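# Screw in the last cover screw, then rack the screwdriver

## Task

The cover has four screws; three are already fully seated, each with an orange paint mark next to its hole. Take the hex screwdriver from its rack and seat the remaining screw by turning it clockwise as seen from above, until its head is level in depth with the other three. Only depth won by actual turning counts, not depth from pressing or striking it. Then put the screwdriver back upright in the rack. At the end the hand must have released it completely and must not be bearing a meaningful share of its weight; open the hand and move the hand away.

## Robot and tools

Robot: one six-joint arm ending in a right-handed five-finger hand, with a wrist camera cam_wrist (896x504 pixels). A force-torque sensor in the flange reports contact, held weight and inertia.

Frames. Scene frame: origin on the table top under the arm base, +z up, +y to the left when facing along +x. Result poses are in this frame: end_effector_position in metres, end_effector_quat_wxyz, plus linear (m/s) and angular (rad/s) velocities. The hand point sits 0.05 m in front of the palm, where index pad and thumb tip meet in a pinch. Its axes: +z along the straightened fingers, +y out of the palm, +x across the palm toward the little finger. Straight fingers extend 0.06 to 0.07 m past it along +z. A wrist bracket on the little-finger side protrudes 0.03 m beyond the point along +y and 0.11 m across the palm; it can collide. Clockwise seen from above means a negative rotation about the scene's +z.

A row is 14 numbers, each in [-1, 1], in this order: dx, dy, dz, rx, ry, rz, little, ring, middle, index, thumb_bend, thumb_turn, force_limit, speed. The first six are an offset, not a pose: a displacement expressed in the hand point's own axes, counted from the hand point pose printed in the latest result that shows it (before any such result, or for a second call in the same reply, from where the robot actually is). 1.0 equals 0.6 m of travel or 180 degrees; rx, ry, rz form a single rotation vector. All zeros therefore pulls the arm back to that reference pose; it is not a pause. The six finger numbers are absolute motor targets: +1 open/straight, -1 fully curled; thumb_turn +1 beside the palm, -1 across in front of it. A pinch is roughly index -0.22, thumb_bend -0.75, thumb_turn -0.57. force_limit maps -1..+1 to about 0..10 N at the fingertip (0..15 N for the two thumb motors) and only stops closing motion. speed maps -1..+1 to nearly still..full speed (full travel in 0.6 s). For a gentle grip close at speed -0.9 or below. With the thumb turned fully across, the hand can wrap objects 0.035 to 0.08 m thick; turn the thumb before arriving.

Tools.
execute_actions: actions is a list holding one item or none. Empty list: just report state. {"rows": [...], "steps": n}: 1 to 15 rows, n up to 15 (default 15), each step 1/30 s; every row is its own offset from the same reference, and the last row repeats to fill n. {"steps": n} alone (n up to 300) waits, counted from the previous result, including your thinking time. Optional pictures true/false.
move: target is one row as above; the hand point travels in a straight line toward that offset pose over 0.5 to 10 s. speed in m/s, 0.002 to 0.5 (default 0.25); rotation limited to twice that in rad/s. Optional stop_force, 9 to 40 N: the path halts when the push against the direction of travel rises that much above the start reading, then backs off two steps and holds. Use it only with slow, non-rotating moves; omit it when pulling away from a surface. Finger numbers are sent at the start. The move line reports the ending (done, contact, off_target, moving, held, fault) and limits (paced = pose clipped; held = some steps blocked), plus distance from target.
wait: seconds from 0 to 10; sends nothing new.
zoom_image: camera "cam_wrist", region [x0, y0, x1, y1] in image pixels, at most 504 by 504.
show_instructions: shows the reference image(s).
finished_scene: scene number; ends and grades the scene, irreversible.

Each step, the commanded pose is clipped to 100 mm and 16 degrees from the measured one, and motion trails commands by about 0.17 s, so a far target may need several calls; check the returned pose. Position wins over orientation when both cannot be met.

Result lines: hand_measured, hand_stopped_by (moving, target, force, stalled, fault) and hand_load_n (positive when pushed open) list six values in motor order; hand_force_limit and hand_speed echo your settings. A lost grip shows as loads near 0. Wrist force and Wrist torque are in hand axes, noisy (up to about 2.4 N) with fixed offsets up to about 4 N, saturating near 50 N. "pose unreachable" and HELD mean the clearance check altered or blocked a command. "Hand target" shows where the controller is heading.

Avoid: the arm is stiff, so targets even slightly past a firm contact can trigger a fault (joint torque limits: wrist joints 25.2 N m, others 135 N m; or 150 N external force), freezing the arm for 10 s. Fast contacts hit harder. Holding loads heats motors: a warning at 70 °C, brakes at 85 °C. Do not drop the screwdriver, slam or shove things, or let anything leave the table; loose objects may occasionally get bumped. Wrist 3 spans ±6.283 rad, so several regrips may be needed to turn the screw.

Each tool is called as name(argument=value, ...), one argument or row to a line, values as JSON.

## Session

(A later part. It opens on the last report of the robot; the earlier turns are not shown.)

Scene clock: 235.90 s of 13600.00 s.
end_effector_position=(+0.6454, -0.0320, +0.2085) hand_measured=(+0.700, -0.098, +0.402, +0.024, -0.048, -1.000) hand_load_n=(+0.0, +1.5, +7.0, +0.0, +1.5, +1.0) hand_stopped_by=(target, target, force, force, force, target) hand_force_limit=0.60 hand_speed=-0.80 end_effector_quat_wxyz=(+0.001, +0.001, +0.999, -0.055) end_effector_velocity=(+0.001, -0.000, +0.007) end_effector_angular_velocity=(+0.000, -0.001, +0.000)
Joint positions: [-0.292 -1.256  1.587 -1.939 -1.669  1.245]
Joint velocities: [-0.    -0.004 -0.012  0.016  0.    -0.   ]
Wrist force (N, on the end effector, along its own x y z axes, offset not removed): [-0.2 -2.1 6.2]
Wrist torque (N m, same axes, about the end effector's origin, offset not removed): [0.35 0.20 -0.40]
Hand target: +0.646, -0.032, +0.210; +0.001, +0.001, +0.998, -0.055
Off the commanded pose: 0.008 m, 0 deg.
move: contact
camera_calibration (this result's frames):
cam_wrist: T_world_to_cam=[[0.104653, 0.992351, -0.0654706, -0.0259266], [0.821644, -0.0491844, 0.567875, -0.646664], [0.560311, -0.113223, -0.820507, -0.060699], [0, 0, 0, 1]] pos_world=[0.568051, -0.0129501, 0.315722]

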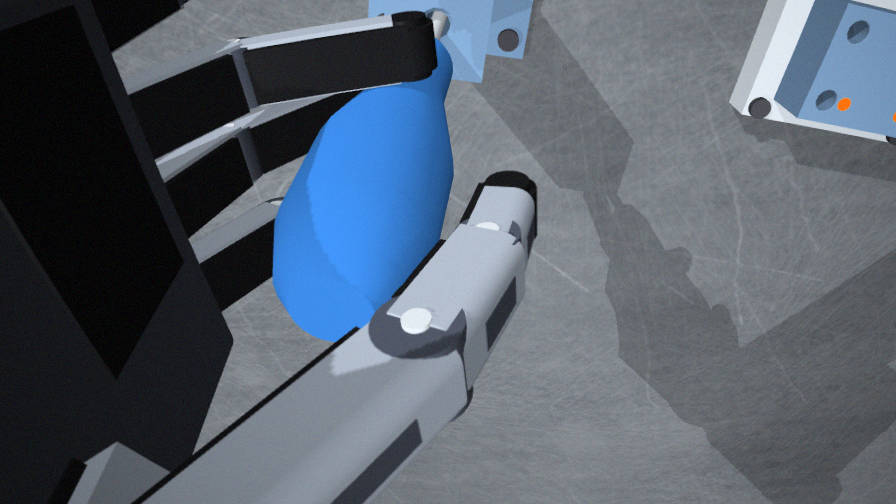

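move(
  target=[0,0,0,0,0,0,0.7,-0.1,0.2,0.0,0.6,-1,0.6,-0.8],
)

move(
  target=[0,0,0,0,0,0,0.7,0.3,0.62,0.35,0.6,-1,0.6,-0.9],
)

Scene clock: 239.63 s of 13600.00 s.
end_effector_position=(+0.6454, -0.0320, +0.2085) hand_measured=(+0.700, -0.098, +0.400, +0.024, +0.600, -1.000) hand_load_n=(+0.0, +0.0, +0.5, +0.0, +0.0, +0.0) hand_stopped_by=(target, target, force, force, target, target) hand_force_limit=0.60 hand_speed=-0.80 end_effector_quat_wxyz=(+0.001, +0.001, +0.999, -0.055) end_effector_velocity=(-0.000, -0.000, +0.001) end_effector_angular_velocity=(-0.001, -0.001, +0.002)
Joint positions: [-0.292 -1.256  1.587 -1.939 -1.669  1.245]
Joint velocities: [ 0.    -0.002 -0.    -0.    -0.001 -0.001]
Wrist force (N, on the end effector, along its own x y z axes, offset not removed): [-0.8 -1.4 1.3]
Wrist torque (N m, same axes, about the end effector's origin, offset not removed): [0.04 0.13 -0.28]
Hand target: +0.645, -0.032, +0.209; +0.001, +0.001, +0.999, -0.055
Off the commanded pose: 0.000 m, 0 deg.
move: done
camera_calibration (this result's frames):
cam_wrist: T_world_to_cam=[[0.104653, 0.992352, -0.0654697, -0.0259269], [0.821647, -0.0491853, 0.567871, -0.646663], [0.560307, -0.113222, -0.82051, -0.060698], [0, 0, 0, 1]] pos_world=[0.568051, -0.01295, 0.31572]

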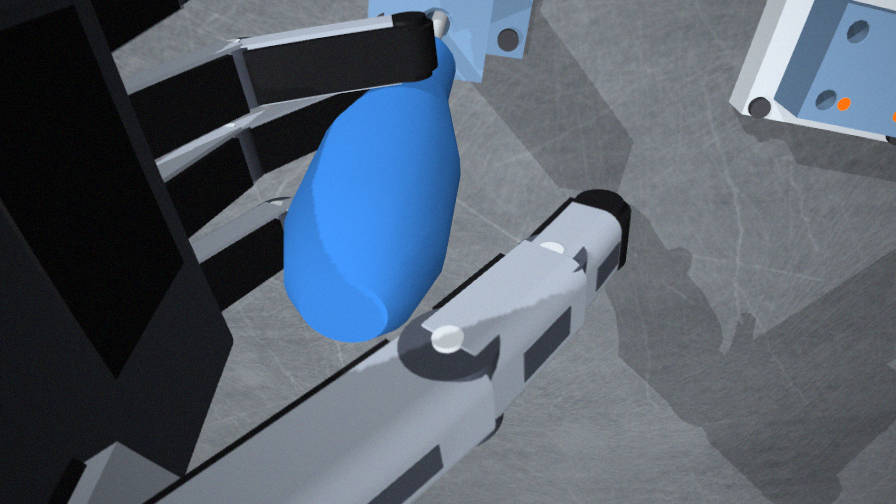

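Scene clock: 242.30 s of 13600.00 s.
end_effector_position=(+0.6454, -0.0320, +0.2085) hand_measured=(+0.700, +0.300, +0.620, +0.350, +0.600, -1.000) hand_load_n=(+0.0, +0.0, +0.0, +0.0, +0.0, +0.0) hand_stopped_by=(target, target, target, target, target, target) hand_force_limit=0.60 hand_speed=-0.90 end_effector_quat_wxyz=(+0.001, +0.001, +0.999, -0.055) end_effector_velocity=(+0.000, +0.000, -0.001) end_effector_angular_velocity=(+0.001, +0.000, -0.000)
Joint positions: [-0.292 -1.256  1.587 -1.939 -1.669  1.245]
Joint velocities: [-0.     0.001 -0.    -0.     0.001  0.   ]
Wrist force (N, on the end effector, along its own x y z axes, offset not removed): [-0.7 -1.5 -0.1]
Wrist torque (N m, same axes, about the end effector's origin, offset not removed): [-0.15 0.14 -0.32]
Hand target: +0.645, -0.032, +0.209; +0.001, +0.001, +0.999, -0.055
Off the commanded pose: 0.000 m, 0 deg.
move: done
camera_calibration (this result's frames):
cam_wrist: T_world_to_cam=[[0.104651, 0.992352, -0.0654708, -0.0259267], [0.821644, -0.0491827, 0.567875, -0.646663], [0.560312, -0.113222, -0.820507, -0.0607015], [0, 0, 0, 1]] pos_world=[0.568052, -0.012949, 0.31572]

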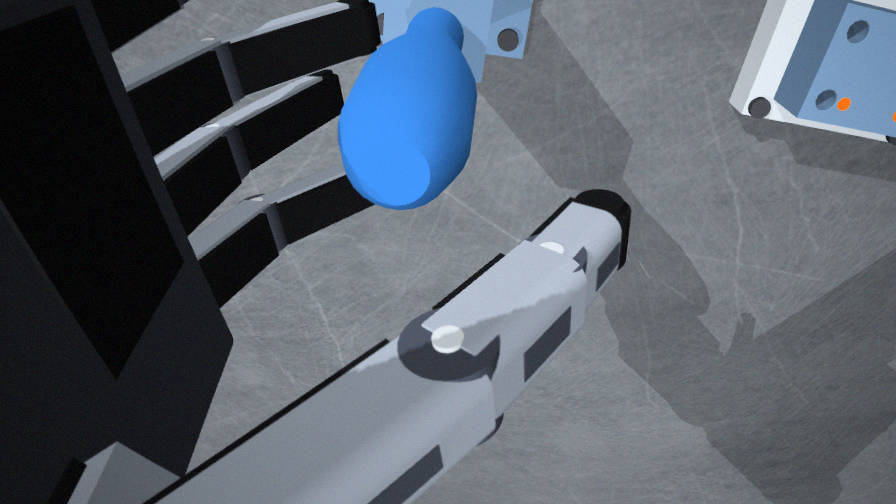

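move(
  target=[0,-0.03,-0.17,0,0,0,0.9,0.8,0.9,0.8,0.6,-1,0.6,0],
  speed=0.1,
)

Scene clock: 244.13 s of 13600.00 s.
end_effector_position=(+0.6453, -0.0387, +0.3118) hand_measured=(+0.900, +0.800, +0.900, +0.800, +0.600, -1.000) hand_load_n=(+0.0, +0.0, +0.0, +0.0, +0.0, +0.0) hand_stopped_by=(target, target, target, target, target, target) hand_force_limit=0.60 hand_speed=0.00 end_effector_quat_wxyz=(+0.001, +0.001, +0.999, -0.055) end_effector_velocity=(+0.000, -0.001, +0.001) end_effector_angular_velocity=(-0.001, +0.003, +0.000)
Joint positions: [-0.303 -1.304  1.382 -1.687 -1.669  1.233]
Joint velocities: [-0.     0.003 -0.006  0.006 -0.002 -0.001]
Wrist force (N, on the end effector, along its own x y z axes, offset not removed): [-1.6 -1.0 0.3]
Wrist torque (N m, same axes, about the end effector's origin, offset not removed): [-0.07 0.15 -0.29]
Hand target: +0.645, -0.039, +0.312; +0.001, +0.001, +0.999, -0.055
Off the commanded pose: 0.000 m, 0 deg.
move: done
camera_calibration (this result's frames):
cam_wrist: T_world_to_cam=[[0.104662, 0.992352, -0.0654537, -0.0125003], [0.821531, -0.0491791, 0.568039, -0.705507], [0.560475, -0.113224, -0.820395, 0.023148], [0, 0, 0, 1]] pos_world=[0.56793, -0.0196706, 0.418927]

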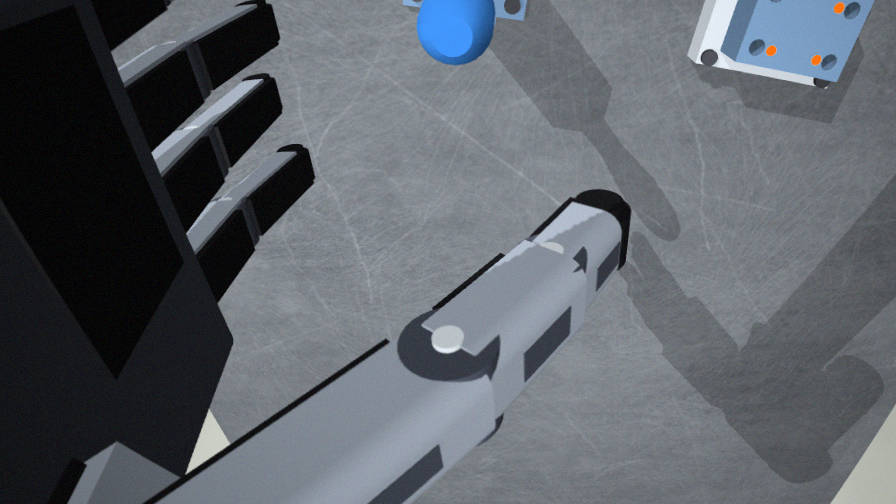

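finished_scene(
  scene=2,
)

The scene is finished: the task was done.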